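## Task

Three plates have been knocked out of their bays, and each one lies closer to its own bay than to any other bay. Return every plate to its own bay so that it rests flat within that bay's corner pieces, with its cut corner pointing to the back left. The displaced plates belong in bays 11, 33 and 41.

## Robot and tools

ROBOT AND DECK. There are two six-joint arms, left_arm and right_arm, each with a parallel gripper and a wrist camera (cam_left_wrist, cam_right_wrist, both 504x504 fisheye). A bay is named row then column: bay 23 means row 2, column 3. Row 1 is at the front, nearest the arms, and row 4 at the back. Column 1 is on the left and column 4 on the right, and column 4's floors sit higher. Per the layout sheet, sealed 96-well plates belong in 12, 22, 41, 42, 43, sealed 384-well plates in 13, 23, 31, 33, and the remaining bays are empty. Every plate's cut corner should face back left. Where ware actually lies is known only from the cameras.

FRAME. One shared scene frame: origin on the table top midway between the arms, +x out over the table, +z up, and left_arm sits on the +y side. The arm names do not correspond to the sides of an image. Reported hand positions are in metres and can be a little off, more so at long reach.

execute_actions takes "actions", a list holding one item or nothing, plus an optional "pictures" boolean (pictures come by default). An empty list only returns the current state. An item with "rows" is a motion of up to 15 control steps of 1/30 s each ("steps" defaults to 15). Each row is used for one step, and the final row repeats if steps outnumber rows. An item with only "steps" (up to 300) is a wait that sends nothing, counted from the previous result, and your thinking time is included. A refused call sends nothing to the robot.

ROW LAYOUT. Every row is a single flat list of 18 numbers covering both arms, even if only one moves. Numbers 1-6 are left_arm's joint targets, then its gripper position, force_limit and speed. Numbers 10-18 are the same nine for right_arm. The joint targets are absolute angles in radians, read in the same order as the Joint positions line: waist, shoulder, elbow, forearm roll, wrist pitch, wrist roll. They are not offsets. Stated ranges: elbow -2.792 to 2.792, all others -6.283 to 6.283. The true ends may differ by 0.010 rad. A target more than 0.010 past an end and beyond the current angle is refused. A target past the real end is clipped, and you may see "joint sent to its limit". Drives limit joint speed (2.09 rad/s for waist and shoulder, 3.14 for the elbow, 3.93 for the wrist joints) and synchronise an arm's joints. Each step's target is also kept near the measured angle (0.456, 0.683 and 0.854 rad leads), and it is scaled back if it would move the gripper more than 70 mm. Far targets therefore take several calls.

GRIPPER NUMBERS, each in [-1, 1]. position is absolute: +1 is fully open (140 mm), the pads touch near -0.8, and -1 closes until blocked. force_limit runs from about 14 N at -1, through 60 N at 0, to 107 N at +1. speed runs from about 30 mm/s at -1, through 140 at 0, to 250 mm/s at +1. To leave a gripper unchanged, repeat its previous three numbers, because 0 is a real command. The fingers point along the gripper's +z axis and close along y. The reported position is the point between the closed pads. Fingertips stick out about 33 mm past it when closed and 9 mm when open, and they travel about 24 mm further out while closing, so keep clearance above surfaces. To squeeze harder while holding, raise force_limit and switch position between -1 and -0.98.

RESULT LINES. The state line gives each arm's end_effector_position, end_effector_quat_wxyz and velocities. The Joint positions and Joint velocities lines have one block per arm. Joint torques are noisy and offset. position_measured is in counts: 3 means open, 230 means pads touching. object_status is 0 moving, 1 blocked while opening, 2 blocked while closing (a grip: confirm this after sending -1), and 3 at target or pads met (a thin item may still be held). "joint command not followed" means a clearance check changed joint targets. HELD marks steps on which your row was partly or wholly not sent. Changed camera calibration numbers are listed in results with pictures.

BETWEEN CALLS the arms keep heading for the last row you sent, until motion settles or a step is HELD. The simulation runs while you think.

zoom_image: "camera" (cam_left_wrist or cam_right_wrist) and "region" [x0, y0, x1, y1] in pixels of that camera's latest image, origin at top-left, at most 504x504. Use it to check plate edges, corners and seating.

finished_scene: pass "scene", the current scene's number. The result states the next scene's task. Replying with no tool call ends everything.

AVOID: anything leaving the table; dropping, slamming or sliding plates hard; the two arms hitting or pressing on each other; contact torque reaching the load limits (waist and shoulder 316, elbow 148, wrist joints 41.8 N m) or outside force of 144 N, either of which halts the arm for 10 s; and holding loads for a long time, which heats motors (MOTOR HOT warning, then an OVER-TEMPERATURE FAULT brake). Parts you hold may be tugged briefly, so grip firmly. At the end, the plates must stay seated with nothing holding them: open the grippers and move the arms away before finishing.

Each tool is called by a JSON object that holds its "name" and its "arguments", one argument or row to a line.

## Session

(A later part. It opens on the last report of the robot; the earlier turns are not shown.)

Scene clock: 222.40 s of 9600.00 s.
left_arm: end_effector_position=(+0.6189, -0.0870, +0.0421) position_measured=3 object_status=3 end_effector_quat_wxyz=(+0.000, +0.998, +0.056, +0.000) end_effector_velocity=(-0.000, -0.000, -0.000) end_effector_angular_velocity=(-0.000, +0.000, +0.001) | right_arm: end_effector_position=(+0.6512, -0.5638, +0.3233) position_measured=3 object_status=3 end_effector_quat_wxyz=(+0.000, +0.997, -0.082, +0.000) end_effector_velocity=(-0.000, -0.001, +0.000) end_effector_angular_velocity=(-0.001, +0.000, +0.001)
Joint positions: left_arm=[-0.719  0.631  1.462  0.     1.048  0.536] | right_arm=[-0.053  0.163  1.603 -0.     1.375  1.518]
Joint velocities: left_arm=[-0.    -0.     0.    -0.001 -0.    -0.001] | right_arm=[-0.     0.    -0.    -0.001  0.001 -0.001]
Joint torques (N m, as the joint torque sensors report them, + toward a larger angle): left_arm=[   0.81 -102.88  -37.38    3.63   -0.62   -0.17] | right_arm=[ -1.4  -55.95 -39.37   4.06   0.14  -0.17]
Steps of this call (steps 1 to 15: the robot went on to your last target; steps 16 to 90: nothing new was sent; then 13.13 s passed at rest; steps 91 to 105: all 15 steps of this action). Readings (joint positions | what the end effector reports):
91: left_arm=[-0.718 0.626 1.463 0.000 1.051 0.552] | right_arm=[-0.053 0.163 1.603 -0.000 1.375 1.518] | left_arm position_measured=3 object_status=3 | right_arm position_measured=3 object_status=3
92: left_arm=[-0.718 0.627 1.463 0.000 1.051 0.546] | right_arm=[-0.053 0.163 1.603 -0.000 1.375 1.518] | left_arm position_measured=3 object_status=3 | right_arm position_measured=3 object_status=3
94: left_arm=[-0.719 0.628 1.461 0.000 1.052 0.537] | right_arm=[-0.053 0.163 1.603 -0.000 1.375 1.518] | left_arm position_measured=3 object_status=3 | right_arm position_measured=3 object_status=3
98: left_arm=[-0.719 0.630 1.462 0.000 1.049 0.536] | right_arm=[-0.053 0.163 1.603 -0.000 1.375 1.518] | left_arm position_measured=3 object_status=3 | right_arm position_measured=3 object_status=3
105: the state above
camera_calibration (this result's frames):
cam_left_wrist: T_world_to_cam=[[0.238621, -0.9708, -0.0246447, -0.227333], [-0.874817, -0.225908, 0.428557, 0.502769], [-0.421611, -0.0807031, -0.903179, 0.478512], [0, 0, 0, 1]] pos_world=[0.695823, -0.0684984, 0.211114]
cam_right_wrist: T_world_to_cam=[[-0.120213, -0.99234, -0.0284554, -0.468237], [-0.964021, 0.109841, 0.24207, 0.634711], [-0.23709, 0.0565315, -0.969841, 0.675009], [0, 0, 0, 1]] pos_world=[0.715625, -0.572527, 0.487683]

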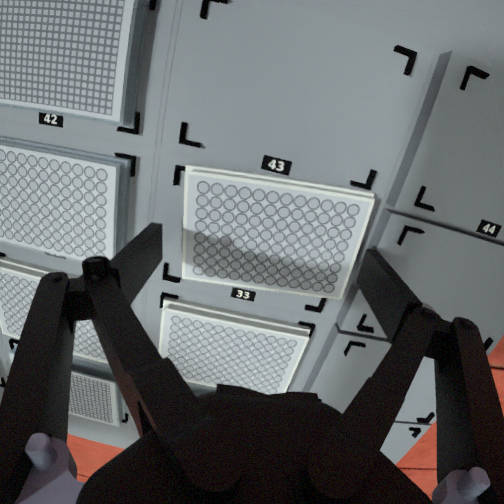

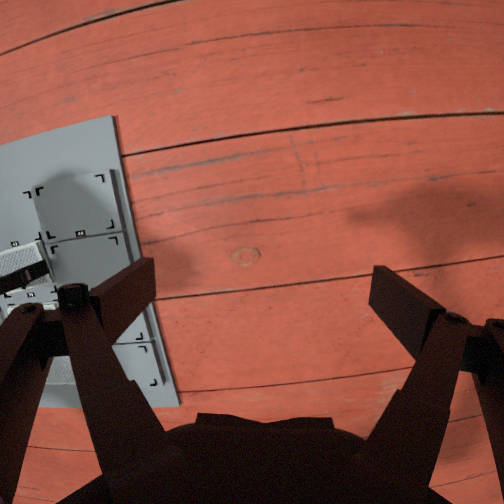

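Try closing slowly with moderate force.

{"name": "execute_actions", "arguments": {
  "actions": [
    {"rows":[[-0.719,0.6306,1.4621,0,1.0483,0.536,-1,-0.2,-0.6,-0.053,0.163,1.603,0,1.375,1.518,1,0,0]],"steps":15}
  ]
}}

Scene clock: 226.77 s of 9600.00 s.
left_arm: end_effector_position=(+0.6190, -0.0872, +0.0426) position_measured=51 object_status=0 end_effector_quat_wxyz=(+0.001, +0.998, +0.056, +0.000) end_effector_velocity=(-0.000, +0.001, -0.001) end_effector_angular_velocity=(+0.003, -0.000, -0.001) | right_arm: end_effector_position=(+0.6512, -0.5638, +0.3233) position_measured=3 object_status=3 end_effector_quat_wxyz=(+0.000, +0.997, -0.082, +0.000) end_effector_velocity=(+0.000, +0.000, +0.000) end_effector_angular_velocity=(+0.000, -0.000, +0.000)
Joint positions: left_arm=[-0.719  0.63   1.462 -0.     1.048  0.536] | right_arm=[-0.053  0.163  1.603 -0.     1.375  1.518]
Joint velocities: left_arm=[-0.    -0.     0.001  0.003  0.001 -0.   ] | right_arm=[ 0.  0. -0.  0.  0. -0.]
Joint torques (N m, as the joint torque sensors report them, + toward a larger angle): left_arm=[ -1.7  -24.57   0.41   4.89  -0.06   0.11] | right_arm=[ -2.17 -55.08 -39.32   4.17  -0.02  -0.4 ]
Steps of this call (steps 1 to 15: the robot went on to your last target; steps 16 to 90: nothing new was sent; then 0.87 s passed at rest; steps 91 to 105: all 15 steps of this action). Readings (joint positions | what the end effector reports):
91: left_arm=[-0.719 0.631 1.462 -0.000 1.048 0.536] | right_arm=[-0.053 0.163 1.603 -0.000 1.375 1.518] | left_arm position_measured=3 object_status=0 | right_arm position_measured=3 object_status=3
92: left_arm=[-0.719 0.631 1.462 -0.000 1.048 0.536] | right_arm=[-0.053 0.163 1.603 -0.000 1.375 1.518] | left_arm position_measured=5 object_status=0 | right_arm position_measured=3 object_status=3
94: left_arm=[-0.719 0.631 1.462 -0.000 1.048 0.536] | right_arm=[-0.053 0.163 1.603 -0.000 1.375 1.518] | left_arm position_measured=13 object_status=0 | right_arm position_measured=3 object_status=3
98: left_arm=[-0.719 0.631 1.462 -0.000 1.048 0.536] | right_arm=[-0.053 0.163 1.603 -0.000 1.375 1.518] | left_arm position_measured=29 object_status=0 | right_arm position_measured=3 object_status=3
105: the state above
camera_calibration (this result's frames):
cam_left_wrist: T_world_to_cam=[[0.238718, -0.970795, -0.023884, -0.227704], [-0.87494, -0.225687, 0.428421, 0.502697], [-0.4213, -0.0813747, -0.903263, 0.478793], [0, 0, 0, 1]] pos_world=[0.695902, -0.0686403, 0.211672]
cam_right_wrist: T_world_to_cam=[[-0.120213, -0.99234, -0.0284554, -0.468237], [-0.964021, 0.109841, 0.24207, 0.634711], [-0.23709, 0.0565315, -0.969841, 0.675009], [0, 0, 0, 1]] pos_world=[0.715625, -0.572527, 0.487683]

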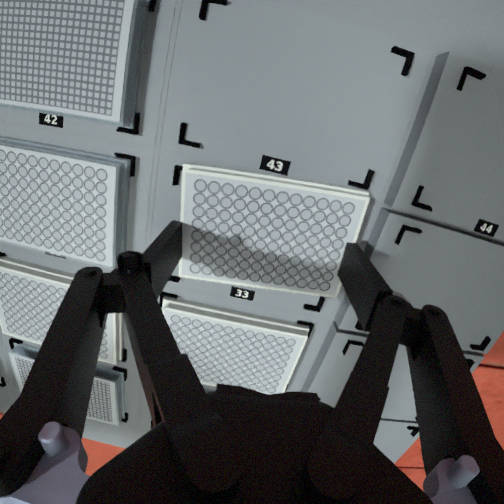

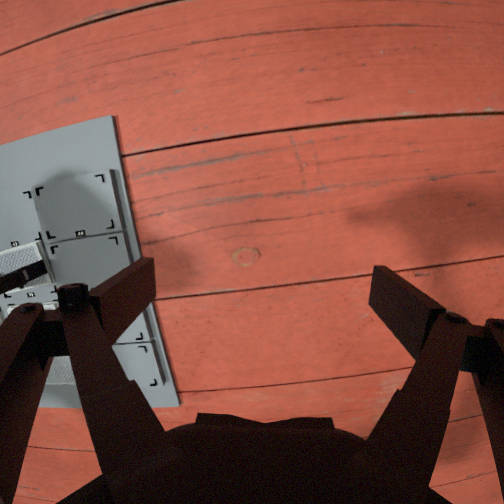

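{"name": "execute_actions", "arguments": {
  "actions": [
    {"rows":[[-0.719,0.626,1.4585,0,1.0565,0.536,1,0,-0.3,-0.053,0.163,1.603,0,1.375,1.518,1,0,0]],"steps":15}
  ]
}}

{"name": "zoom_image", "arguments": {
  "camera": "cam_left_wrist",
  "region": [130,140,430,340]
}}

Scene clock: 231.40 s of 9600.00 s.
left_arm: end_effector_position=(+0.6189, -0.0869, +0.0477) position_measured=3 object_status=0 end_effector_quat_wxyz=(+0.000, +0.998, +0.056, +0.000) end_effector_velocity=(-0.000, +0.000, -0.001) end_effector_angular_velocity=(+0.001, +0.001, +0.000) | right_arm: end_effector_position=(+0.6512, -0.5638, +0.3233) position_measured=3 object_status=3 end_effector_quat_wxyz=(+0.000, +0.997, -0.082, +0.000) end_effector_velocity=(-0.001, -0.000, -0.000) end_effector_angular_velocity=(-0.001, +0.001, -0.000)
Joint positions: left_arm=[-0.719  0.626  1.459  0.     1.057  0.536] | right_arm=[-0.053  0.163  1.603 -0.     1.375  1.518]
Joint velocities: left_arm=[-0.     0.001 -0.    -0.001  0.001  0.   ] | right_arm=[-0.    -0.     0.001 -0.001  0.001  0.   ]
Joint torques (N m, as the joint torque sensors report them, + toward a larger angle): left_arm=[  -0.55 -101.26  -38.43    4.12   -0.67    0.58] | right_arm=[ -1.51 -56.32 -39.24   3.99   0.    -0.31]
Steps of this call (steps 1 to 15: the robot went on to your last target; steps 16 to 90: nothing new was sent; then 1.13 s passed at rest; steps 91 to 105: all 15 steps of this action). Readings (joint positions | what the end effector reports):
91: left_arm=[-0.719 0.631 1.462 0.000 1.048 0.536] | right_arm=[-0.053 0.163 1.603 -0.000 1.375 1.518] | left_arm position_measured=51 object_status=0 | right_arm position_measured=3 object_status=3
92: left_arm=[-0.719 0.629 1.461 0.000 1.052 0.536] | right_arm=[-0.053 0.163 1.603 -0.000 1.375 1.518] | left_arm position_measured=51 object_status=0 | right_arm position_measured=3 object_status=3
94: left_arm=[-0.719 0.628 1.460 0.000 1.056 0.536] | right_arm=[-0.053 0.163 1.603 -0.000 1.375 1.518] | left_arm position_measured=37 object_status=0 | right_arm position_measured=3 object_status=3
98: left_arm=[-0.719 0.626 1.459 0.000 1.056 0.536] | right_arm=[-0.053 0.163 1.603 -0.000 1.375 1.518] | left_arm position_measured=14 object_status=0 | right_arm position_measured=3 object_status=3
105: the state above
camera_calibration (this result's frames):
cam_left_wrist: T_world_to_cam=[[0.238693, -0.970781, -0.0247068, -0.22717], [-0.874764, -0.225993, 0.42862, 0.500328], [-0.42168, -0.0806959, -0.903147, 0.483603], [0, 0, 0, 1]] pos_world=[0.695818, -0.0684365, 0.216701]
cam_right_wrist: T_world_to_cam=[[-0.120213, -0.99234, -0.0284554, -0.468237], [-0.964021, 0.109841, 0.24207, 0.634712], [-0.23709, 0.0565315, -0.969841, 0.675009], [0, 0, 0, 1]] pos_world=[0.715625, -0.572527, 0.487683]

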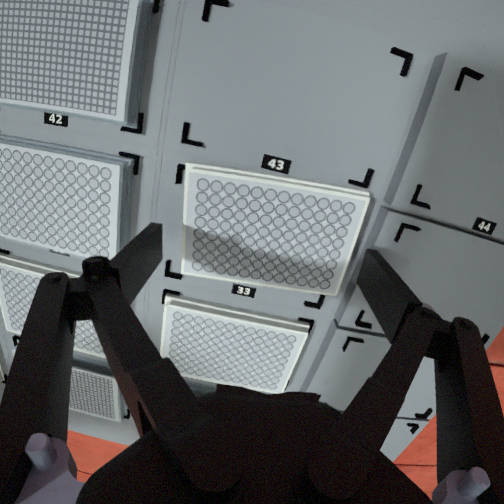

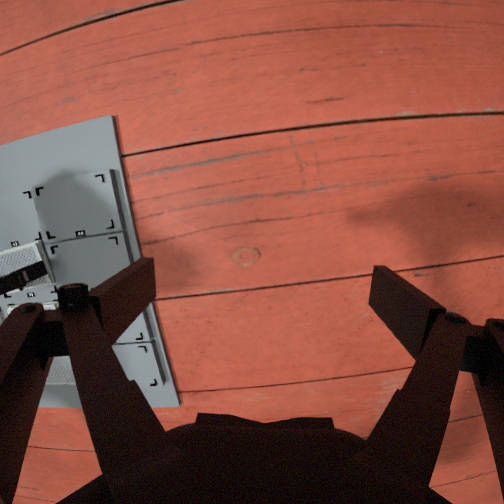

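Region (130, 140, 430, 340) of cam_left_wrist's 504x504 image, scaled by 1.680, with more detail than that image has.

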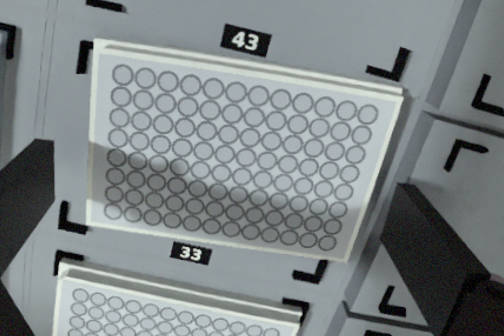

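{"name": "execute_actions", "arguments": {
  "actions": [
    {"rows":[[-0.7206,0.6298,1.4519,0,1.0593,0.5514,0.87,0,-0.6,-0.053,0.163,1.603,0,1.375,1.518,1,0,0]],"steps":15}
  ]
}}

{"name": "zoom_image", "arguments": {
  "camera": "cam_left_wrist",
  "region": [130,140,430,340]
}}

Scene clock: 245.13 s of 9600.00 s.
left_arm: end_effector_position=(+0.6194, -0.0899, +0.0477) position_measured=20 object_status=3 end_effector_quat_wxyz=(+0.000, +0.999, +0.048, +0.000) end_effector_velocity=(-0.001, +0.001, -0.002) end_effector_angular_velocity=(+0.002, +0.002, +0.000) | right_arm: end_effector_position=(+0.6512, -0.5638, +0.3233) position_measured=3 object_status=3 end_effector_quat_wxyz=(+0.000, +0.997, -0.082, +0.000) end_effector_velocity=(-0.000, -0.000, -0.000) end_effector_angular_velocity=(+0.000, +0.000, -0.000)
Joint positions: left_arm=[-0.721  0.63   1.452 -0.     1.059  0.551] | right_arm=[-0.053  0.163  1.603 -0.     1.375  1.518]
Joint velocities: left_arm=[-0.     0.002  0.001 -0.    -0.    -0.   ] | right_arm=[-0. -0.  0.  0. -0. -0.]
Joint torques (N m, as the joint torque sensors report them, + toward a larger angle): left_arm=[   0.49 -102.42  -38.2     3.38   -0.45    0.29] | right_arm=[ -2.55 -55.93 -39.54   4.21  -0.06  -0.4 ]
Steps of this call (steps 1 to 15: the robot went on to your last target; steps 16 to 90: nothing new was sent; then 10.23 s passed at rest; steps 91 to 105: all 15 steps of this action). Readings (joint positions | what the end effector reports):
91: left_arm=[-0.719 0.626 1.458 -0.000 1.057 0.536] | right_arm=[-0.053 0.163 1.603 -0.000 1.375 1.518] | left_arm position_measured=3 object_status=0 | right_arm position_measured=3 object_status=3
92: left_arm=[-0.720 0.627 1.456 -0.000 1.058 0.542] | right_arm=[-0.053 0.163 1.603 -0.000 1.375 1.518] | left_arm position_measured=5 object_status=0 | right_arm position_measured=3 object_status=3
94: left_arm=[-0.721 0.629 1.452 -0.000 1.059 0.550] | right_arm=[-0.053 0.163 1.603 -0.000 1.375 1.518] | left_arm position_measured=13 object_status=0 | right_arm position_measured=3 object_status=3
98: left_arm=[-0.721 0.630 1.452 -0.000 1.059 0.551] | right_arm=[-0.053 0.163 1.603 -0.000 1.375 1.518] | left_arm position_measured=20 object_status=0 | right_arm position_measured=3 object_status=3
105: the state above
camera_calibration (this result's frames):
cam_left_wrist: T_world_to_cam=[[0.22215, -0.974701, -0.0246318, -0.220353], [-0.878486, -0.211053, 0.428624, 0.503742], [-0.422979, -0.0735801, -0.903147, 0.485057], [0, 0, 0, 1]] pos_world=[0.69665, -0.0727715, 0.216734]
cam_right_wrist: T_world_to_cam=[[-0.120213, -0.99234, -0.0284552, -0.468237], [-0.964021, 0.109841, 0.24207, 0.634711], [-0.23709, 0.0565313, -0.969841, 0.675009], [0, 0, 0, 1]] pos_world=[0.715625, -0.572527, 0.487683]

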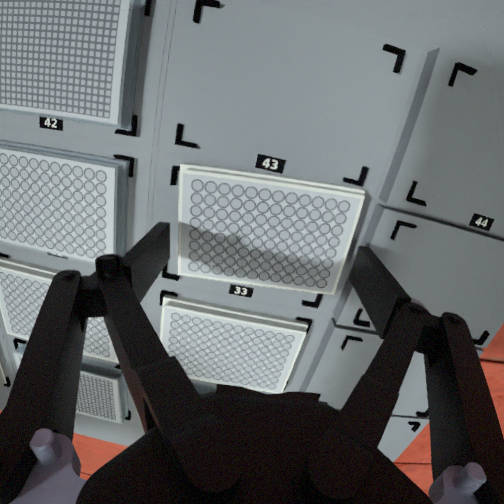

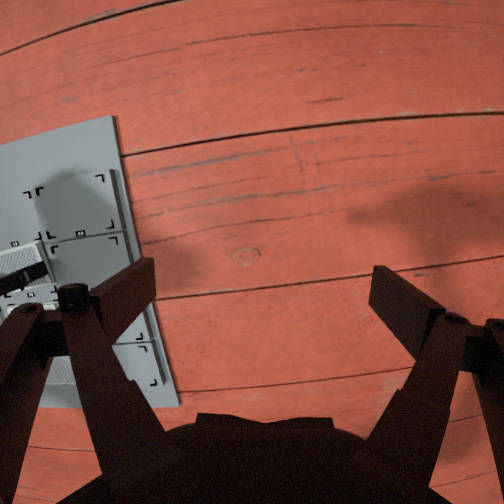

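Region (130, 140, 430, 340) of cam_left_wrist's 504x504 image, scaled by 1.680, with more detail than that image has.

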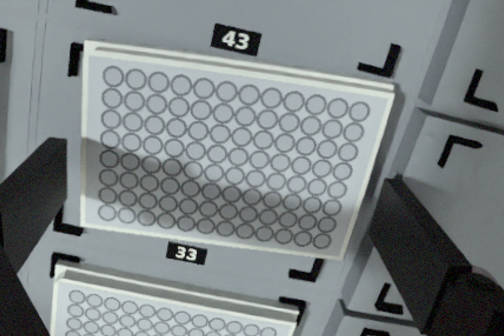

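{"name": "execute_actions", "arguments": {
  "actions": [
    {"rows":[[-0.7211,0.6311,1.4497,0,1.0602,0.551,0.92,0,-0.6,-0.053,0.163,1.603,0,1.375,1.518,1,0,0],[-0.7211,0.6311,1.4497,0,1.0602,0.551,0.92,0,-0.6,-0.053,0.163,1.603,0,1.375,1.518,1,0,0],[-0.7211,0.6311,1.4497,0,1.0602,0.551,0.92,0,-0.6,-0.053,0.163,1.603,0,1.375,1.518,1,0,0],[-0.7211,0.6311,1.4497,0,1.0602,0.551,0.92,0,-0.6,-0.053,0.163,1.603,0,1.375,1.518,1,0,0],[-0.7211,0.6311,1.4497,0,1.0602,0.551,0.92,0,-0.6,-0.053,0.163,1.603,0,1.375,1.518,1,0,0],[-0.7211,0.6332,1.4514,0,1.0564,0.551,0.92,0,-0.6,-0.053,0.163,1.603,0,1.375,1.518,1,0,0],[-0.7211,0.6332,1.4514,0,1.0564,0.551,0.92,0,-0.6,-0.053,0.163,1.603,0,1.375,1.518,1,0,0],[-0.7211,0.6354,1.453,0,1.0526,0.551,0.92,0,-0.6,-0.053,0.163,1.603,0,1.375,1.518,1,0,0],[-0.7211,0.6354,1.453,0,1.0526,0.551,0.92,0,-0.6,-0.053,0.163,1.603,0,1.375,1.518,1,0,0],[-0.7211,0.6375,1.4547,0,1.0488,0.551,0.92,0,-0.6,-0.053,0.163,1.603,0,1.375,1.518,1,0,0]],"steps":15}
  ]
}}

{"name": "zoom_image", "arguments": {
  "camera": "cam_left_wrist",
  "region": [130,140,430,340]
}}

Scene clock: 261.37 s of 9600.00 s.
left_arm: end_effector_position=(+0.6197, -0.0910, +0.0398) position_measured=13 object_status=3 end_effector_quat_wxyz=(+0.000, +0.999, +0.048, +0.000) end_effector_velocity=(+0.000, -0.000, +0.001) end_effector_angular_velocity=(-0.002, -0.002, +0.000) | right_arm: end_effector_position=(+0.6512, -0.5638, +0.3233) position_measured=3 object_status=3 end_effector_quat_wxyz=(+0.000, +0.997, -0.082, +0.000) end_effector_velocity=(+0.000, -0.001, +0.000) end_effector_angular_velocity=(-0.001, -0.000, +0.000)
Joint positions: left_arm=[-0.721  0.637  1.455  0.     1.049  0.551] | right_arm=[-0.053  0.163  1.603 -0.     1.375  1.518]
Joint velocities: left_arm=[ 0.    -0.002  0.     0.    -0.001 -0.   ] | right_arm=[-0.    -0.    -0.001 -0.001  0.    -0.   ]
Joint torques (N m, as the joint torque sensors report them, + toward a larger angle): left_arm=[  -2.17 -105.18  -37.64    3.68   -0.68    0.31] | right_arm=[ -1.8  -55.9  -39.07   4.14   0.03  -0.24]
Steps of this call (steps 1 to 15: the robot went on to your last target; steps 16 to 90: nothing new was sent; then 12.73 s passed at rest; steps 91 to 105: all 15 steps of this action). Readings (joint positions | what the end effector reports):
91: left_arm=[-0.721 0.630 1.452 0.000 1.059 0.551] | right_arm=[-0.053 0.163 1.603 -0.000 1.375 1.518] | left_arm position_measured=20 object_status=0 | right_arm position_measured=3 object_status=3
92: left_arm=[-0.721 0.630 1.451 0.000 1.060 0.551] | right_arm=[-0.053 0.163 1.603 -0.000 1.375 1.518] | left_arm position_measured=18 object_status=0 | right_arm position_measured=3 object_status=3
94: left_arm=[-0.721 0.631 1.450 0.000 1.060 0.551] | right_arm=[-0.053 0.163 1.603 -0.000 1.375 1.518] | left_arm position_measured=13 object_status=0 | right_arm position_measured=3 object_status=3
98: left_arm=[-0.721 0.633 1.451 0.000 1.057 0.551] | right_arm=[-0.053 0.163 1.603 -0.000 1.375 1.518] | left_arm position_measured=13 object_status=0 | right_arm position_measured=3 object_status=3
105: the state above
camera_calibration (this result's frames):
cam_left_wrist: T_world_to_cam=[[0.221956, -0.974745, -0.0246647, -0.221491], [-0.878556, -0.210897, 0.428558, 0.507204], [-0.422936, -0.0734516, -0.903178, 0.477934], [0, 0, 0, 1]] pos_world=[0.696904, -0.0738241, 0.20883]
cam_right_wrist: T_world_to_cam=[[-0.120213, -0.99234, -0.0284552, -0.468237], [-0.964021, 0.109841, 0.24207, 0.634711], [-0.23709, 0.0565313, -0.969841, 0.675009], [0, 0, 0, 1]] pos_world=[0.715625, -0.572527, 0.487683]

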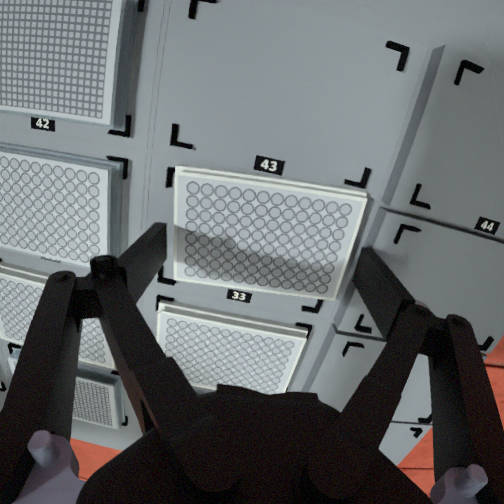

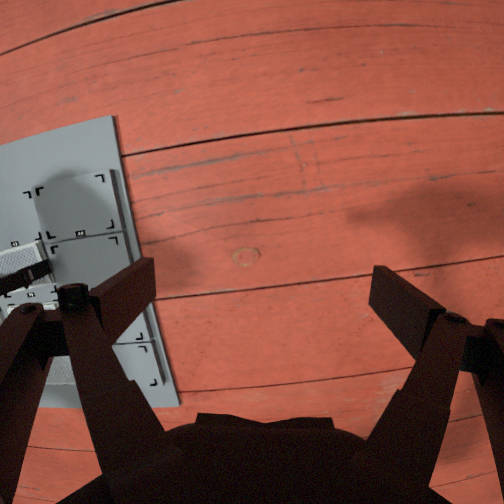

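Region (130, 140, 430, 340) of cam_left_wrist's 504x504 image, scaled by 1.680, with more detail than that image has.

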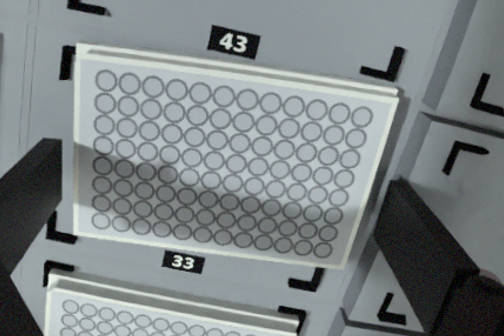

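{"name": "execute_actions", "arguments": {
  "actions": [
    {"rows":[[-0.7211,0.6391,1.456,0,1.046,0.551,0.92,0,-0.6,-0.053,0.163,1.603,0,1.375,1.518,1,0,0],[-0.7211,0.6391,1.456,0,1.046,0.551,0.92,0,-0.6,-0.053,0.163,1.603,0,1.375,1.518,1,0,0],[-0.7211,0.6391,1.456,0,1.046,0.551,0.92,0,-0.6,-0.053,0.163,1.603,0,1.375,1.518,1,0,0],[-0.7211,0.6391,1.456,0,1.046,0.551,0.92,0,-0.6,-0.053,0.163,1.603,0,1.375,1.518,1,0,0],[-0.7211,0.6407,1.4572,0,1.0431,0.551,0.92,0,-0.6,-0.053,0.163,1.603,0,1.375,1.518,1,0,0]],"steps":12}
  ]
}}

Scene clock: 267.77 s of 9600.00 s.
left_arm: end_effector_position=(+0.6197, -0.0910, +0.0359) position_measured=13 object_status=3 end_effector_quat_wxyz=(+0.000, +0.999, +0.048, +0.000) end_effector_velocity=(+0.000, -0.000, -0.002) end_effector_angular_velocity=(+0.001, +0.000, +0.001) | right_arm: end_effector_position=(+0.6512, -0.5638, +0.3233) position_measured=3 object_status=3 end_effector_quat_wxyz=(+0.000, +0.997, -0.082, +0.000) end_effector_velocity=(+0.000, -0.000, -0.000) end_effector_angular_velocity=(-0.001, -0.000, +0.001)
Joint positions: left_arm=[-0.721  0.641  1.457 -0.     1.043  0.551] | right_arm=[-0.053  0.163  1.603 -0.     1.375  1.518]
Joint velocities: left_arm=[ 0.     0.002 -0.     0.    -0.001 -0.001] | right_arm=[-0.     0.     0.    -0.001 -0.001 -0.   ]
Joint torques (N m, as the joint torque sensors report them, + toward a larger angle): left_arm=[ -3.32 -87.17 -28.88   3.84  -0.67  -0.02] | right_arm=[ -1.78 -56.65 -39.1    4.25   0.05  -0.33]
Steps of this call (steps 1 to 15: the robot went on to your last target; steps 16 to 90: nothing new was sent; then 3.00 s passed at rest; steps 91 to 102: all 12 steps of this action). Readings (joint positions | what the end effector reports):
91: left_arm=[-0.721 0.638 1.455 -0.000 1.049 0.551] | right_arm=[-0.053 0.163 1.603 -0.000 1.375 1.518] | left_arm position_measured=13 object_status=3 | right_arm position_measured=3 object_status=3
92: left_arm=[-0.721 0.638 1.455 -0.000 1.047 0.551] | right_arm=[-0.053 0.163 1.603 -0.000 1.375 1.518] | left_arm position_measured=13 object_status=3 | right_arm position_measured=3 object_status=3
94: left_arm=[-0.721 0.639 1.456 -0.000 1.046 0.551] | right_arm=[-0.053 0.163 1.603 -0.000 1.375 1.518] | left_arm position_measured=13 object_status=3 | right_arm position_measured=3 object_status=3
98: left_arm=[-0.721 0.640 1.457 -0.000 1.043 0.551] | right_arm=[-0.053 0.163 1.603 -0.000 1.375 1.518] | left_arm position_measured=13 object_status=3 | right_arm position_measured=3 object_status=3
102: the state above
camera_calibration (this result's frames):
cam_left_wrist: T_world_to_cam=[[0.222055, -0.974727, -0.0244746, -0.221696], [-0.878552, -0.210906, 0.428561, 0.508856], [-0.422892, -0.0736618, -0.903181, 0.474421], [0, 0, 0, 1]] pos_world=[0.696914, -0.0738253, 0.204986]
cam_right_wrist: T_world_to_cam=[[-0.120213, -0.99234, -0.0284552, -0.468237], [-0.964021, 0.109841, 0.24207, 0.634711], [-0.23709, 0.0565313, -0.969841, 0.675009], [0, 0, 0, 1]] pos_world=[0.715625, -0.572527, 0.487683]

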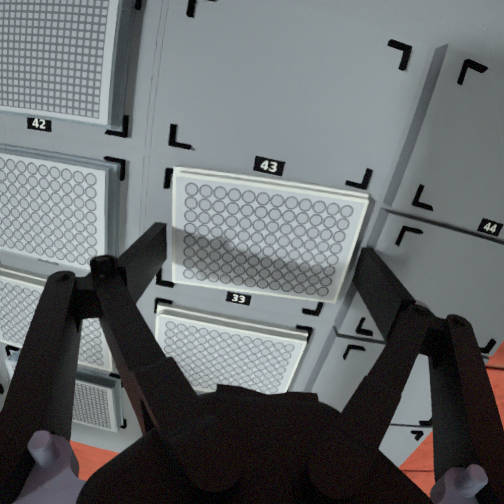

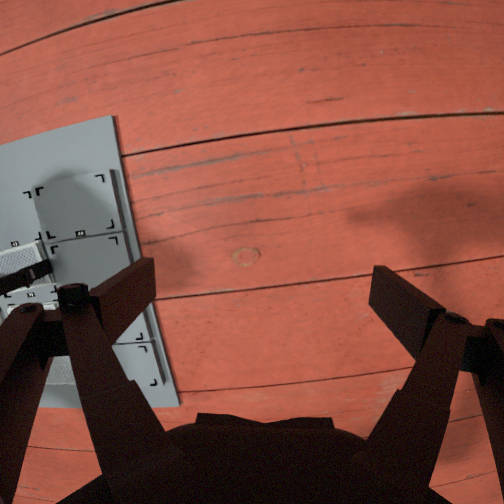

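{"name": "execute_actions", "arguments": {
  "actions": [
    {"rows":[[-0.7211,0.6367,1.454,0,1.0502,0.551,0.92,0,-0.6,-0.053,0.163,1.603,0,1.375,1.518,1,0,0],[-0.7211,0.6367,1.454,0,1.0502,0.551,0.92,0,-0.6,-0.053,0.163,1.603,0,1.375,1.518,1,0,0],[-0.7211,0.6367,1.454,0,1.0502,0.551,0.92,0,-0.6,-0.053,0.163,1.603,0,1.375,1.518,1,0,0],[-0.7211,0.6367,1.454,0,1.0502,0.551,0.92,0,-0.6,-0.053,0.163,1.603,0,1.375,1.518,1,0,0],[-0.7198,0.6335,1.4595,0,1.0479,0.5523,0.92,0,-0.6,-0.053,0.163,1.603,0,1.375,1.518,1,0,0],[-0.7198,0.6335,1.4595,0,1.0479,0.5523,0.92,0,-0.6,-0.053,0.163,1.603,0,1.375,1.518,1,0,0],[-0.7198,0.6335,1.4595,0,1.0479,0.5523,0.92,0,-0.6,-0.053,0.163,1.603,0,1.375,1.518,1,0,0],[-0.7198,0.6335,1.4595,0,1.0479,0.5523,0.92,0,-0.6,-0.053,0.163,1.603,0,1.375,1.518,1,0,0],[-0.7198,0.6335,1.4595,0,1.0479,0.5523,0.92,0,-0.6,-0.053,0.163,1.603,0,1.375,1.518,1,0,0],[-0.7198,0.6351,1.4608,0,1.045,0.5523,0.92,0,-0.6,-0.053,0.163,1.603,0,1.375,1.518,1,0,0],[-0.7198,0.6351,1.4608,0,1.045,0.5523,0.92,0,-0.6,-0.053,0.163,1.603,0,1.375,1.518,1,0,0],[-0.7198,0.6367,1.462,0,1.0422,0.5523,0.92,0,-0.6,-0.053,0.163,1.603,0,1.375,1.518,1,0,0]],"steps":15}
  ]
}}

{"name": "zoom_image", "arguments": {
  "camera": "cam_left_wrist",
  "region": [130,140,430,340]
}}

Scene clock: 290.60 s of 9600.00 s.
left_arm: end_effector_position=(+0.6192, -0.0885, +0.0371) position_measured=13 object_status=3 end_effector_quat_wxyz=(+0.000, +0.999, +0.048, +0.000) end_effector_velocity=(+0.002, -0.002, +0.000) end_effector_angular_velocity=(-0.005, -0.004, -0.000) | right_arm: end_effector_position=(+0.6512, -0.5638, +0.3233) position_measured=3 object_status=3 end_effector_quat_wxyz=(+0.000, +0.997, -0.082, +0.000) end_effector_velocity=(+0.001, +0.000, +0.001) end_effector_angular_velocity=(+0.000, -0.002, -0.000)
Joint positions: left_arm=[-0.72   0.637  1.462 -0.     1.042  0.552] | right_arm=[-0.053  0.163  1.603 -0.     1.375  1.518]
Joint velocities: left_arm=[ 0.     0.001 -0.001  0.    -0.006  0.   ] | right_arm=[ 0.    -0.    -0.001  0.001 -0.     0.   ]
Joint torques (N m, as the joint torque sensors report them, + toward a larger angle): left_arm=[  -1.31 -106.03  -39.16    3.47   -0.67    0.2 ] | right_arm=[ -1.89 -55.38 -39.29   4.29   0.03  -0.32]
Steps of this call (steps 1 to 15: the robot went on to your last target; steps 16 to 90: nothing new was sent; then 19.33 s passed at rest; steps 91 to 105: all 15 steps of this action). Readings (joint positions | what the end effector reports):
91: left_arm=[-0.721 0.641 1.457 0.000 1.043 0.551] | right_arm=[-0.053 0.163 1.603 -0.000 1.375 1.518] | left_arm position_measured=13 object_status=3 | right_arm position_measured=3 object_status=3
92: left_arm=[-0.721 0.639 1.456 0.000 1.047 0.551] | right_arm=[-0.053 0.163 1.603 -0.000 1.375 1.518] | left_arm position_measured=13 object_status=3 | right_arm position_measured=3 object_status=3
94: left_arm=[-0.721 0.637 1.454 0.000 1.050 0.551] | right_arm=[-0.053 0.163 1.603 -0.000 1.375 1.518] | left_arm position_measured=13 object_status=3 | right_arm position_measured=3 object_status=3
98: left_arm=[-0.720 0.634 1.459 0.000 1.048 0.552] | right_arm=[-0.053 0.163 1.603 -0.000 1.375 1.518] | left_arm position_measured=13 object_status=3 | right_arm position_measured=3 object_status=3
105: the state above
camera_calibration (this result's frames):
cam_left_wrist: T_world_to_cam=[[0.222059, -0.974724, -0.0245343, -0.219105], [-0.878544, -0.210935, 0.428563, 0.508435], [-0.422906, -0.0736121, -0.903179, 0.475423], [0, 0, 0, 1]] pos_world=[0.696397, -0.0713236, 0.20612]
cam_right_wrist: T_world_to_cam=[[-0.120213, -0.99234, -0.0284554, -0.468237], [-0.964021, 0.109841, 0.24207, 0.634711], [-0.23709, 0.0565315, -0.969841, 0.675009], [0, 0, 0, 1]] pos_world=[0.715625, -0.572527, 0.487683]

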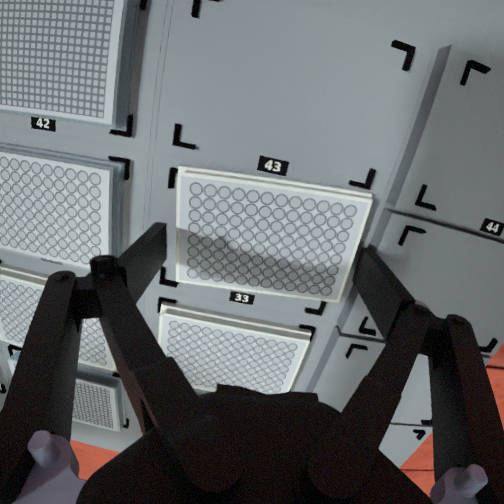

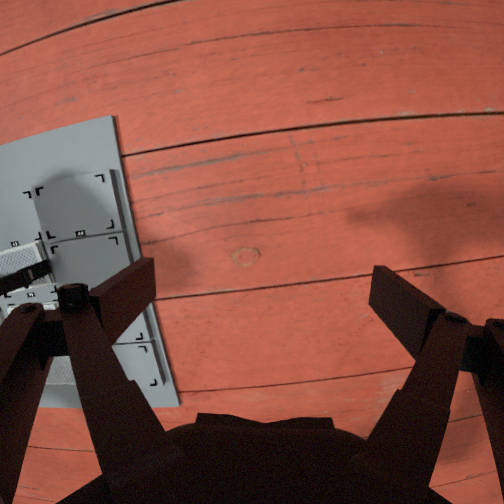

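Region (130, 140, 430, 340) of cam_left_wrist's 504x504 image, scaled by 1.680, with more detail than that image has.

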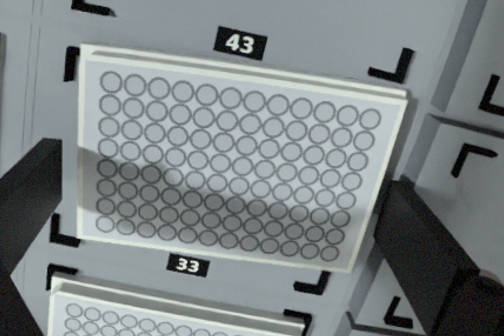

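No contact at .037. Down 2 mm more.

{"name": "execute_actions", "arguments": {
  "actions": [
    {"rows":[[-0.7198,0.6375,1.4626,0,1.0408,0.5523,0.92,0,-0.6,-0.053,0.163,1.603,0,1.375,1.518,1,0,0],[-0.7198,0.6375,1.4626,0,1.0408,0.5523,0.92,0,-0.6,-0.053,0.163,1.603,0,1.375,1.518,1,0,0],[-0.7198,0.6375,1.4626,0,1.0408,0.5523,0.92,0,-0.6,-0.053,0.163,1.603,0,1.375,1.518,1,0,0],[-0.7198,0.6375,1.4626,0,1.0408,0.5523,0.92,0,-0.6,-0.053,0.163,1.603,0,1.375,1.518,1,0,0],[-0.7198,0.6383,1.4633,0,1.0394,0.5523,0.92,0,-0.6,-0.053,0.163,1.603,0,1.375,1.518,1,0,0]],"steps":10}
  ]
}}

Scene clock: 296.23 s of 9600.00 s.
left_arm: end_effector_position=(+0.6192, -0.0884, +0.0349) position_measured=13 object_status=3 end_effector_quat_wxyz=(+0.000, +0.999, +0.048, +0.000) end_effector_velocity=(-0.000, +0.000, -0.000) end_effector_angular_velocity=(+0.000, +0.000, -0.001) | right_arm: end_effector_position=(+0.6512, -0.5638, +0.3233) position_measured=3 object_status=3 end_effector_quat_wxyz=(+0.000, +0.997, -0.082, +0.000) end_effector_velocity=(-0.000, -0.000, -0.000) end_effector_angular_velocity=(-0.001, +0.000, -0.000)
Joint positions: left_arm=[-0.72   0.638  1.463  0.     1.039  0.552] | right_arm=[-0.053  0.163  1.603 -0.     1.375  1.518]
Joint velocities: left_arm=[-0.    -0.     0.001 -0.    -0.     0.001] | right_arm=[ 0.    -0.     0.    -0.001 -0.     0.001]
Joint torques (N m, as the joint torque sensors report them, + toward a larger angle): left_arm=[  -0.68 -103.42  -37.56    3.88   -0.59   -0.03] | right_arm=[ -2.39 -55.5  -39.4    4.09  -0.01  -0.23]
Steps of this call (steps 1 to 15: the robot went on to your last target; steps 16 to 90: nothing new was sent; then 2.30 s passed at rest; steps 91 to 100: all 10 steps of this action). Readings (joint positions | what the end effector reports):
91: left_arm=[-0.720 0.637 1.462 0.000 1.042 0.552] | right_arm=[-0.053 0.163 1.603 -0.000 1.375 1.518] | left_arm position_measured=13 object_status=3 | right_arm position_measured=3 object_status=3
92: left_arm=[-0.720 0.637 1.462 0.000 1.041 0.552] | right_arm=[-0.053 0.163 1.603 -0.000 1.375 1.518] | left_arm position_measured=13 object_status=3 | right_arm position_measured=3 object_status=3
94: left_arm=[-0.720 0.637 1.463 0.000 1.041 0.552] | right_arm=[-0.053 0.163 1.603 -0.000 1.375 1.518] | left_arm position_measured=13 object_status=3 | right_arm position_measured=3 object_status=3
98: left_arm=[-0.720 0.638 1.463 0.000 1.039 0.552] | right_arm=[-0.053 0.163 1.603 -0.000 1.375 1.518] | left_arm position_measured=13 object_status=3 | right_arm position_measured=3 object_status=3
100: the state above
camera_calibration (this result's frames):
cam_left_wrist: T_world_to_cam=[[0.222007, -0.974733, -0.0246696, -0.21909], [-0.878536, -0.210943, 0.428577, 0.509365], [-0.422952, -0.0734738, -0.903168, 0.473522], [0, 0, 0, 1]] pos_world=[0.696412, -0.0713158, 0.203964]
cam_right_wrist: T_world_to_cam=[[-0.120213, -0.99234, -0.0284552, -0.468237], [-0.964021, 0.109841, 0.24207, 0.634711], [-0.23709, 0.0565313, -0.969841, 0.675009], [0, 0, 0, 1]] pos_world=[0.715625, -0.572527, 0.487683]

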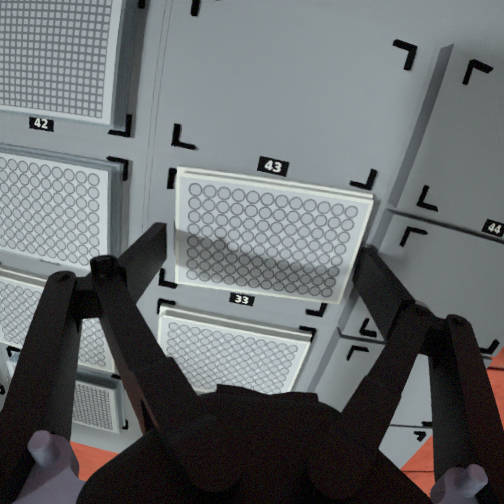

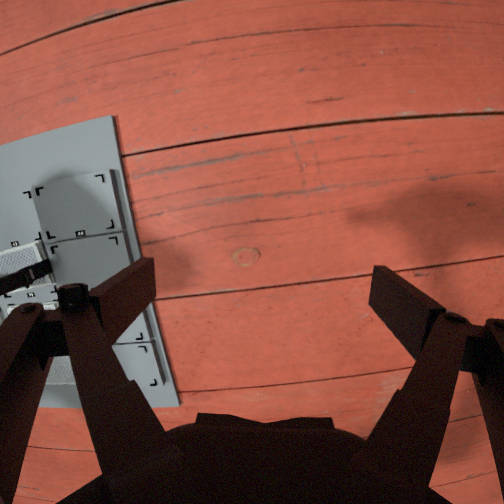

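Inside the gap, no contact. Close.

{"name": "execute_actions", "arguments": {
  "actions": [
    {"rows":[[-0.7198,0.6383,1.4633,0,1.0394,0.5523,-1,0,-0.6,-0.053,0.163,1.603,0,1.375,1.518,1,0,0]],"steps":15}
  ]
}}

Scene clock: 300.60 s of 9600.00 s.
left_arm: end_effector_position=(+0.6192, -0.0885, +0.0350) position_measured=40 object_status=2 end_effector_quat_wxyz=(+0.000, +0.999, +0.048, +0.000) end_effector_velocity=(-0.000, +0.000, -0.001) end_effector_angular_velocity=(+0.001, +0.001, -0.001) | right_arm: end_effector_position=(+0.6512, -0.5638, +0.3233) position_measured=3 object_status=3 end_effector_quat_wxyz=(+0.000, +0.997, -0.082, +0.000) end_effector_velocity=(-0.000, +0.001, +0.000) end_effector_angular_velocity=(+0.001, +0.000, +0.000)
Joint positions: left_arm=[-0.72   0.638  1.463 -0.     1.039  0.552] | right_arm=[-0.053  0.163  1.603 -0.     1.375  1.518]
Joint velocities: left_arm=[-0.     0.001  0.     0.    -0.     0.001] | right_arm=[ 0.001 -0.    -0.     0.001  0.001  0.   ]
Joint torques (N m, as the joint torque sensors report them, + toward a larger angle): left_arm=[ -0.01 -73.12 -22.31   3.66  -1.65  -0.18] | right_arm=[ -3.1  -55.65 -39.59   4.03   0.02  -0.23]
Steps of this call (steps 1 to 15: the robot went on to your last target; steps 16 to 90: nothing new was sent; then 0.87 s passed at rest; steps 91 to 105: all 15 steps of this action). Readings (joint positions | what the end effector reports):
91: left_arm=[-0.720 0.638 1.463 -0.000 1.039 0.552] | right_arm=[-0.053 0.163 1.603 -0.000 1.375 1.518] | left_arm position_measured=13 object_status=0 | right_arm position_measured=3 object_status=3
92: left_arm=[-0.720 0.638 1.463 -0.000 1.039 0.552] | right_arm=[-0.053 0.163 1.603 -0.000 1.375 1.518] | left_arm position_measured=15 object_status=0 | right_arm position_measured=3 object_status=3
94: left_arm=[-0.720 0.638 1.463 -0.000 1.039 0.552] | right_arm=[-0.053 0.163 1.603 -0.000 1.375 1.518] | left_arm position_measured=23 object_status=0 | right_arm position_measured=3 object_status=3
98: left_arm=[-0.720 0.638 1.463 -0.000 1.039 0.552] | right_arm=[-0.053 0.163 1.603 -0.000 1.375 1.518] | left_arm position_measured=39 object_status=0 | right_arm position_measured=3 object_status=3
105: the state above
camera_calibration (this result's frames):
cam_left_wrist: T_world_to_cam=[[0.222015, -0.974735, -0.0245234, -0.219176], [-0.87855, -0.21089, 0.428573, 0.509372], [-0.422916, -0.0736046, -0.903174, 0.473539], [0, 0, 0, 1]] pos_world=[0.696437, -0.0713628, 0.20401]
cam_right_wrist: T_world_to_cam=[[-0.120213, -0.99234, -0.0284552, -0.468237], [-0.964021, 0.109841, 0.24207, 0.634711], [-0.23709, 0.0565313, -0.969841, 0.675009], [0, 0, 0, 1]] pos_world=[0.715625, -0.572527, 0.487683]

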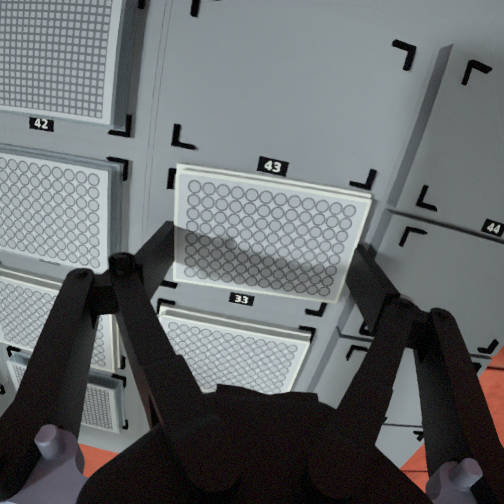

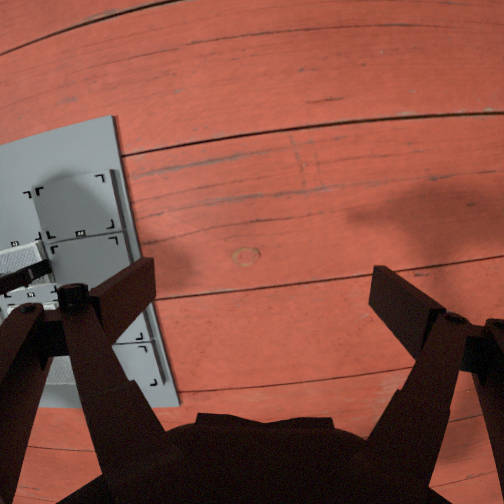

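{"name": "execute_actions", "arguments": {
  "actions": [
    {"rows":[[-0.7198,0.6343,1.4601,0,1.0466,0.5523,-1,0,-0.6,-0.053,0.163,1.603,0,1.375,1.518,1,0,0],[-0.7198,0.6343,1.4601,0,1.0466,0.5523,-1,0,-0.6,-0.053,0.163,1.603,0,1.375,1.518,1,0,0],[-0.7198,0.628,1.455,0,1.058,0.5523,-1,0,-0.6,-0.053,0.163,1.603,0,1.375,1.518,1,0,0],[-0.7198,0.6183,1.4475,0,1.0752,0.5523,-1,0,-0.6,-0.053,0.163,1.603,0,1.375,1.518,1,0,0],[-0.7198,0.6183,1.4475,0,1.0752,0.5523,-1,0,-0.6,-0.053,0.163,1.603,0,1.375,1.518,1,0,0],[-0.7198,0.6183,1.4475,0,1.0752,0.5523,-1,0,-0.6,-0.053,0.163,1.603,0,1.375,1.518,1,0,0],[-0.7198,0.6183,1.4475,0,1.0752,0.5523,-1,0,-0.6,-0.053,0.163,1.603,0,1.375,1.518,1,0,0],[-0.7263,0.6037,1.4721,0,1.0652,0.635,-1,0,-0.6,-0.053,0.163,1.603,0,1.375,1.518,1,0,0]],"steps":15}
  ],
  "pictures": false
}}

{"name": "execute_actions", "arguments": {
  "actions": [
    {"steps":10}
  ]
}}

{"name": "zoom_image", "arguments": {
  "camera": "cam_left_wrist",
  "region": [150,140,390,240]
}}

Scene clock: 310.67 s of 9600.00 s.
left_arm: end_effector_position=(+0.6088, -0.0837, +0.0599) position_measured=41 object_status=2 end_effector_quat_wxyz=(+0.000, +1.000, +0.003, +0.000) end_effector_velocity=(-0.000, -0.000, +0.001) end_effector_angular_velocity=(-0.002, -0.001, -0.004) | right_arm: end_effector_position=(+0.6512, -0.5638, +0.3233) position_measured=3 object_status=3 end_effector_quat_wxyz=(+0.000, +0.997, -0.082, +0.000) end_effector_velocity=(+0.000, +0.000, +0.000) end_effector_angular_velocity=(+0.000, -0.000, +0.000)
Joint positions: left_arm=[-0.726  0.604  1.472  0.     1.065  0.635] | right_arm=[-0.053  0.163  1.603 -0.     1.375  1.518]
Joint velocities: left_arm=[-0.    -0.001  0.001 -0.    -0.001  0.004] | right_arm=[ 0. -0. -0.  0. -0. -0.]
Joint torques (N m, as the joint torque sensors report them, + toward a larger angle): left_arm=[   0.35 -100.59  -38.63    3.54   -0.4    -0.58] | right_arm=[ -2.1  -55.95 -39.35   4.04   0.02  -0.44]
Steps of this call (steps 1 to 15: the robot went on to your last target; steps 16 to 90: nothing new was sent; then 6.57 s passed at rest; steps 91 to 105: all 15 steps of this action). Readings (joint positions | what the end effector reports):
91: left_arm=[-0.720 0.638 1.463 0.000 1.040 0.552] | right_arm=[-0.053 0.163 1.603 -0.000 1.375 1.518] | left_arm position_measured=40 object_status=2 | right_arm position_measured=3 object_status=3
92: left_arm=[-0.720 0.637 1.462 0.000 1.043 0.552] | right_arm=[-0.053 0.163 1.603 -0.000 1.375 1.518] | left_arm position_measured=40 object_status=2 | right_arm position_measured=3 object_status=3
94: left_arm=[-0.720 0.632 1.459 0.000 1.052 0.552] | right_arm=[-0.053 0.163 1.603 -0.000 1.375 1.518] | left_arm position_measured=41 object_status=2 | right_arm position_measured=3 object_status=3
98: left_arm=[-0.720 0.618 1.448 0.000 1.075 0.552] | right_arm=[-0.053 0.163 1.603 -0.000 1.375 1.518] | left_arm position_measured=41 object_status=2 | right_arm position_measured=3 object_status=3
105: the state above

Scene clock: 311.00 s of 9600.00 s.
left_arm: end_effector_position=(+0.6087, -0.0837, +0.0599) position_measured=41 object_status=2 end_effector_quat_wxyz=(+0.000, +1.000, +0.003, +0.000) end_effector_velocity=(+0.000, +0.000, +0.001) end_effector_angular_velocity=(-0.001, -0.001, -0.001) | right_arm: end_effector_position=(+0.6512, -0.5638, +0.3233) position_measured=3 object_status=3 end_effector_quat_wxyz=(+0.000, +0.997, -0.082, +0.000) end_effector_velocity=(-0.000, +0.001, -0.000) end_effector_angular_velocity=(+0.002, +0.001, -0.001)
Joint positions: left_arm=[-0.726  0.604  1.472 -0.     1.065  0.635] | right_arm=[-0.053  0.163  1.603 -0.     1.375  1.518]
Joint velocities: left_arm=[ 0.    -0.001 -0.     0.     0.     0.001] | right_arm=[-0.    -0.     0.001  0.002  0.001  0.   ]
Joint torques (N m, as the joint torque sensors report them, + toward a larger angle): left_arm=[  0.01 -98.66 -37.78   3.74  -0.19  -0.2 ] | right_arm=[ -1.88 -55.75 -39.12   4.11   0.14  -0.31]
Steps of this call (steps 1 to 10: the robot went on to your last target). Readings (joint positions | what the end effector reports):
1: left_arm=[-0.726 0.604 1.472 0.000 1.065 0.635] | right_arm=[-0.053 0.163 1.603 -0.000 1.375 1.518] | left_arm position_measured=41 object_status=2 | right_arm position_measured=3 object_status=3
2: left_arm=[-0.726 0.604 1.472 0.000 1.065 0.635] | right_arm=[-0.053 0.163 1.603 -0.000 1.375 1.518] | left_arm position_measured=41 object_status=2 | right_arm position_measured=3 object_status=3
4: left_arm=[-0.726 0.604 1.472 0.000 1.065 0.635] | right_arm=[-0.053 0.163 1.603 -0.000 1.375 1.518] | left_arm position_measured=41 object_status=2 | right_arm position_measured=3 object_status=3
8: left_arm=[-0.726 0.604 1.472 0.000 1.065 0.635] | right_arm=[-0.053 0.163 1.603 -0.000 1.375 1.518] | left_arm position_measured=41 object_status=2 | right_arm position_measured=3 object_status=3
10: the state above
camera_calibration (this result's frames):
cam_left_wrist: T_world_to_cam=[[0.134316, -0.990631, -0.0246855, -0.15947], [-0.89384, -0.131872, 0.428555, 0.506398], [-0.427796, -0.0354969, -0.903178, 0.498155], [0, 0, 0, 1]] pos_world=[0.687167, -0.0735136, 0.228967]
cam_right_wrist: T_world_to_cam=[[-0.120213, -0.99234, -0.0284553, -0.468237], [-0.964021, 0.109841, 0.24207, 0.634711], [-0.23709, 0.0565314, -0.969841, 0.675009], [0, 0, 0, 1]] pos_world=[0.715625, -0.572527, 0.487683]

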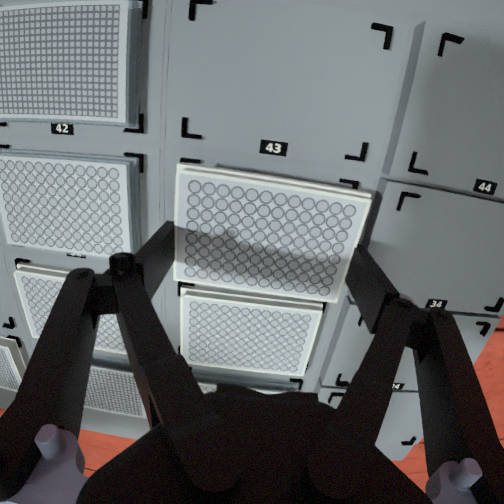

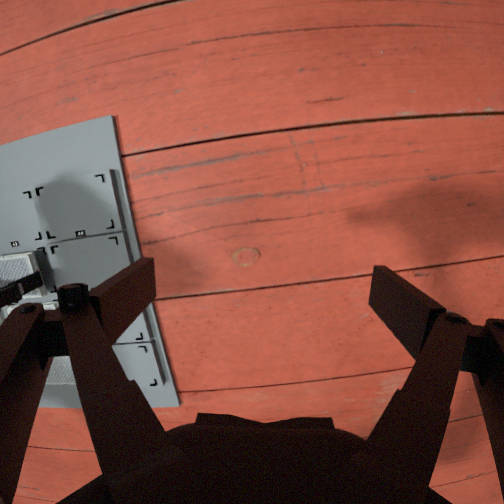

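Region (150, 140, 390, 240) of cam_left_wrist's 504x504 image, scaled by 2.100, with more detail than that image has; it fills the top 210 rows of this view, and the rest is white.

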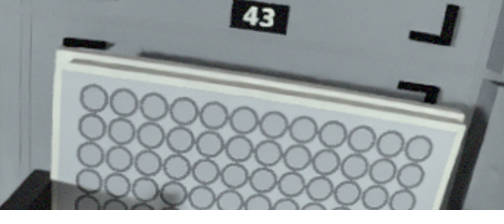

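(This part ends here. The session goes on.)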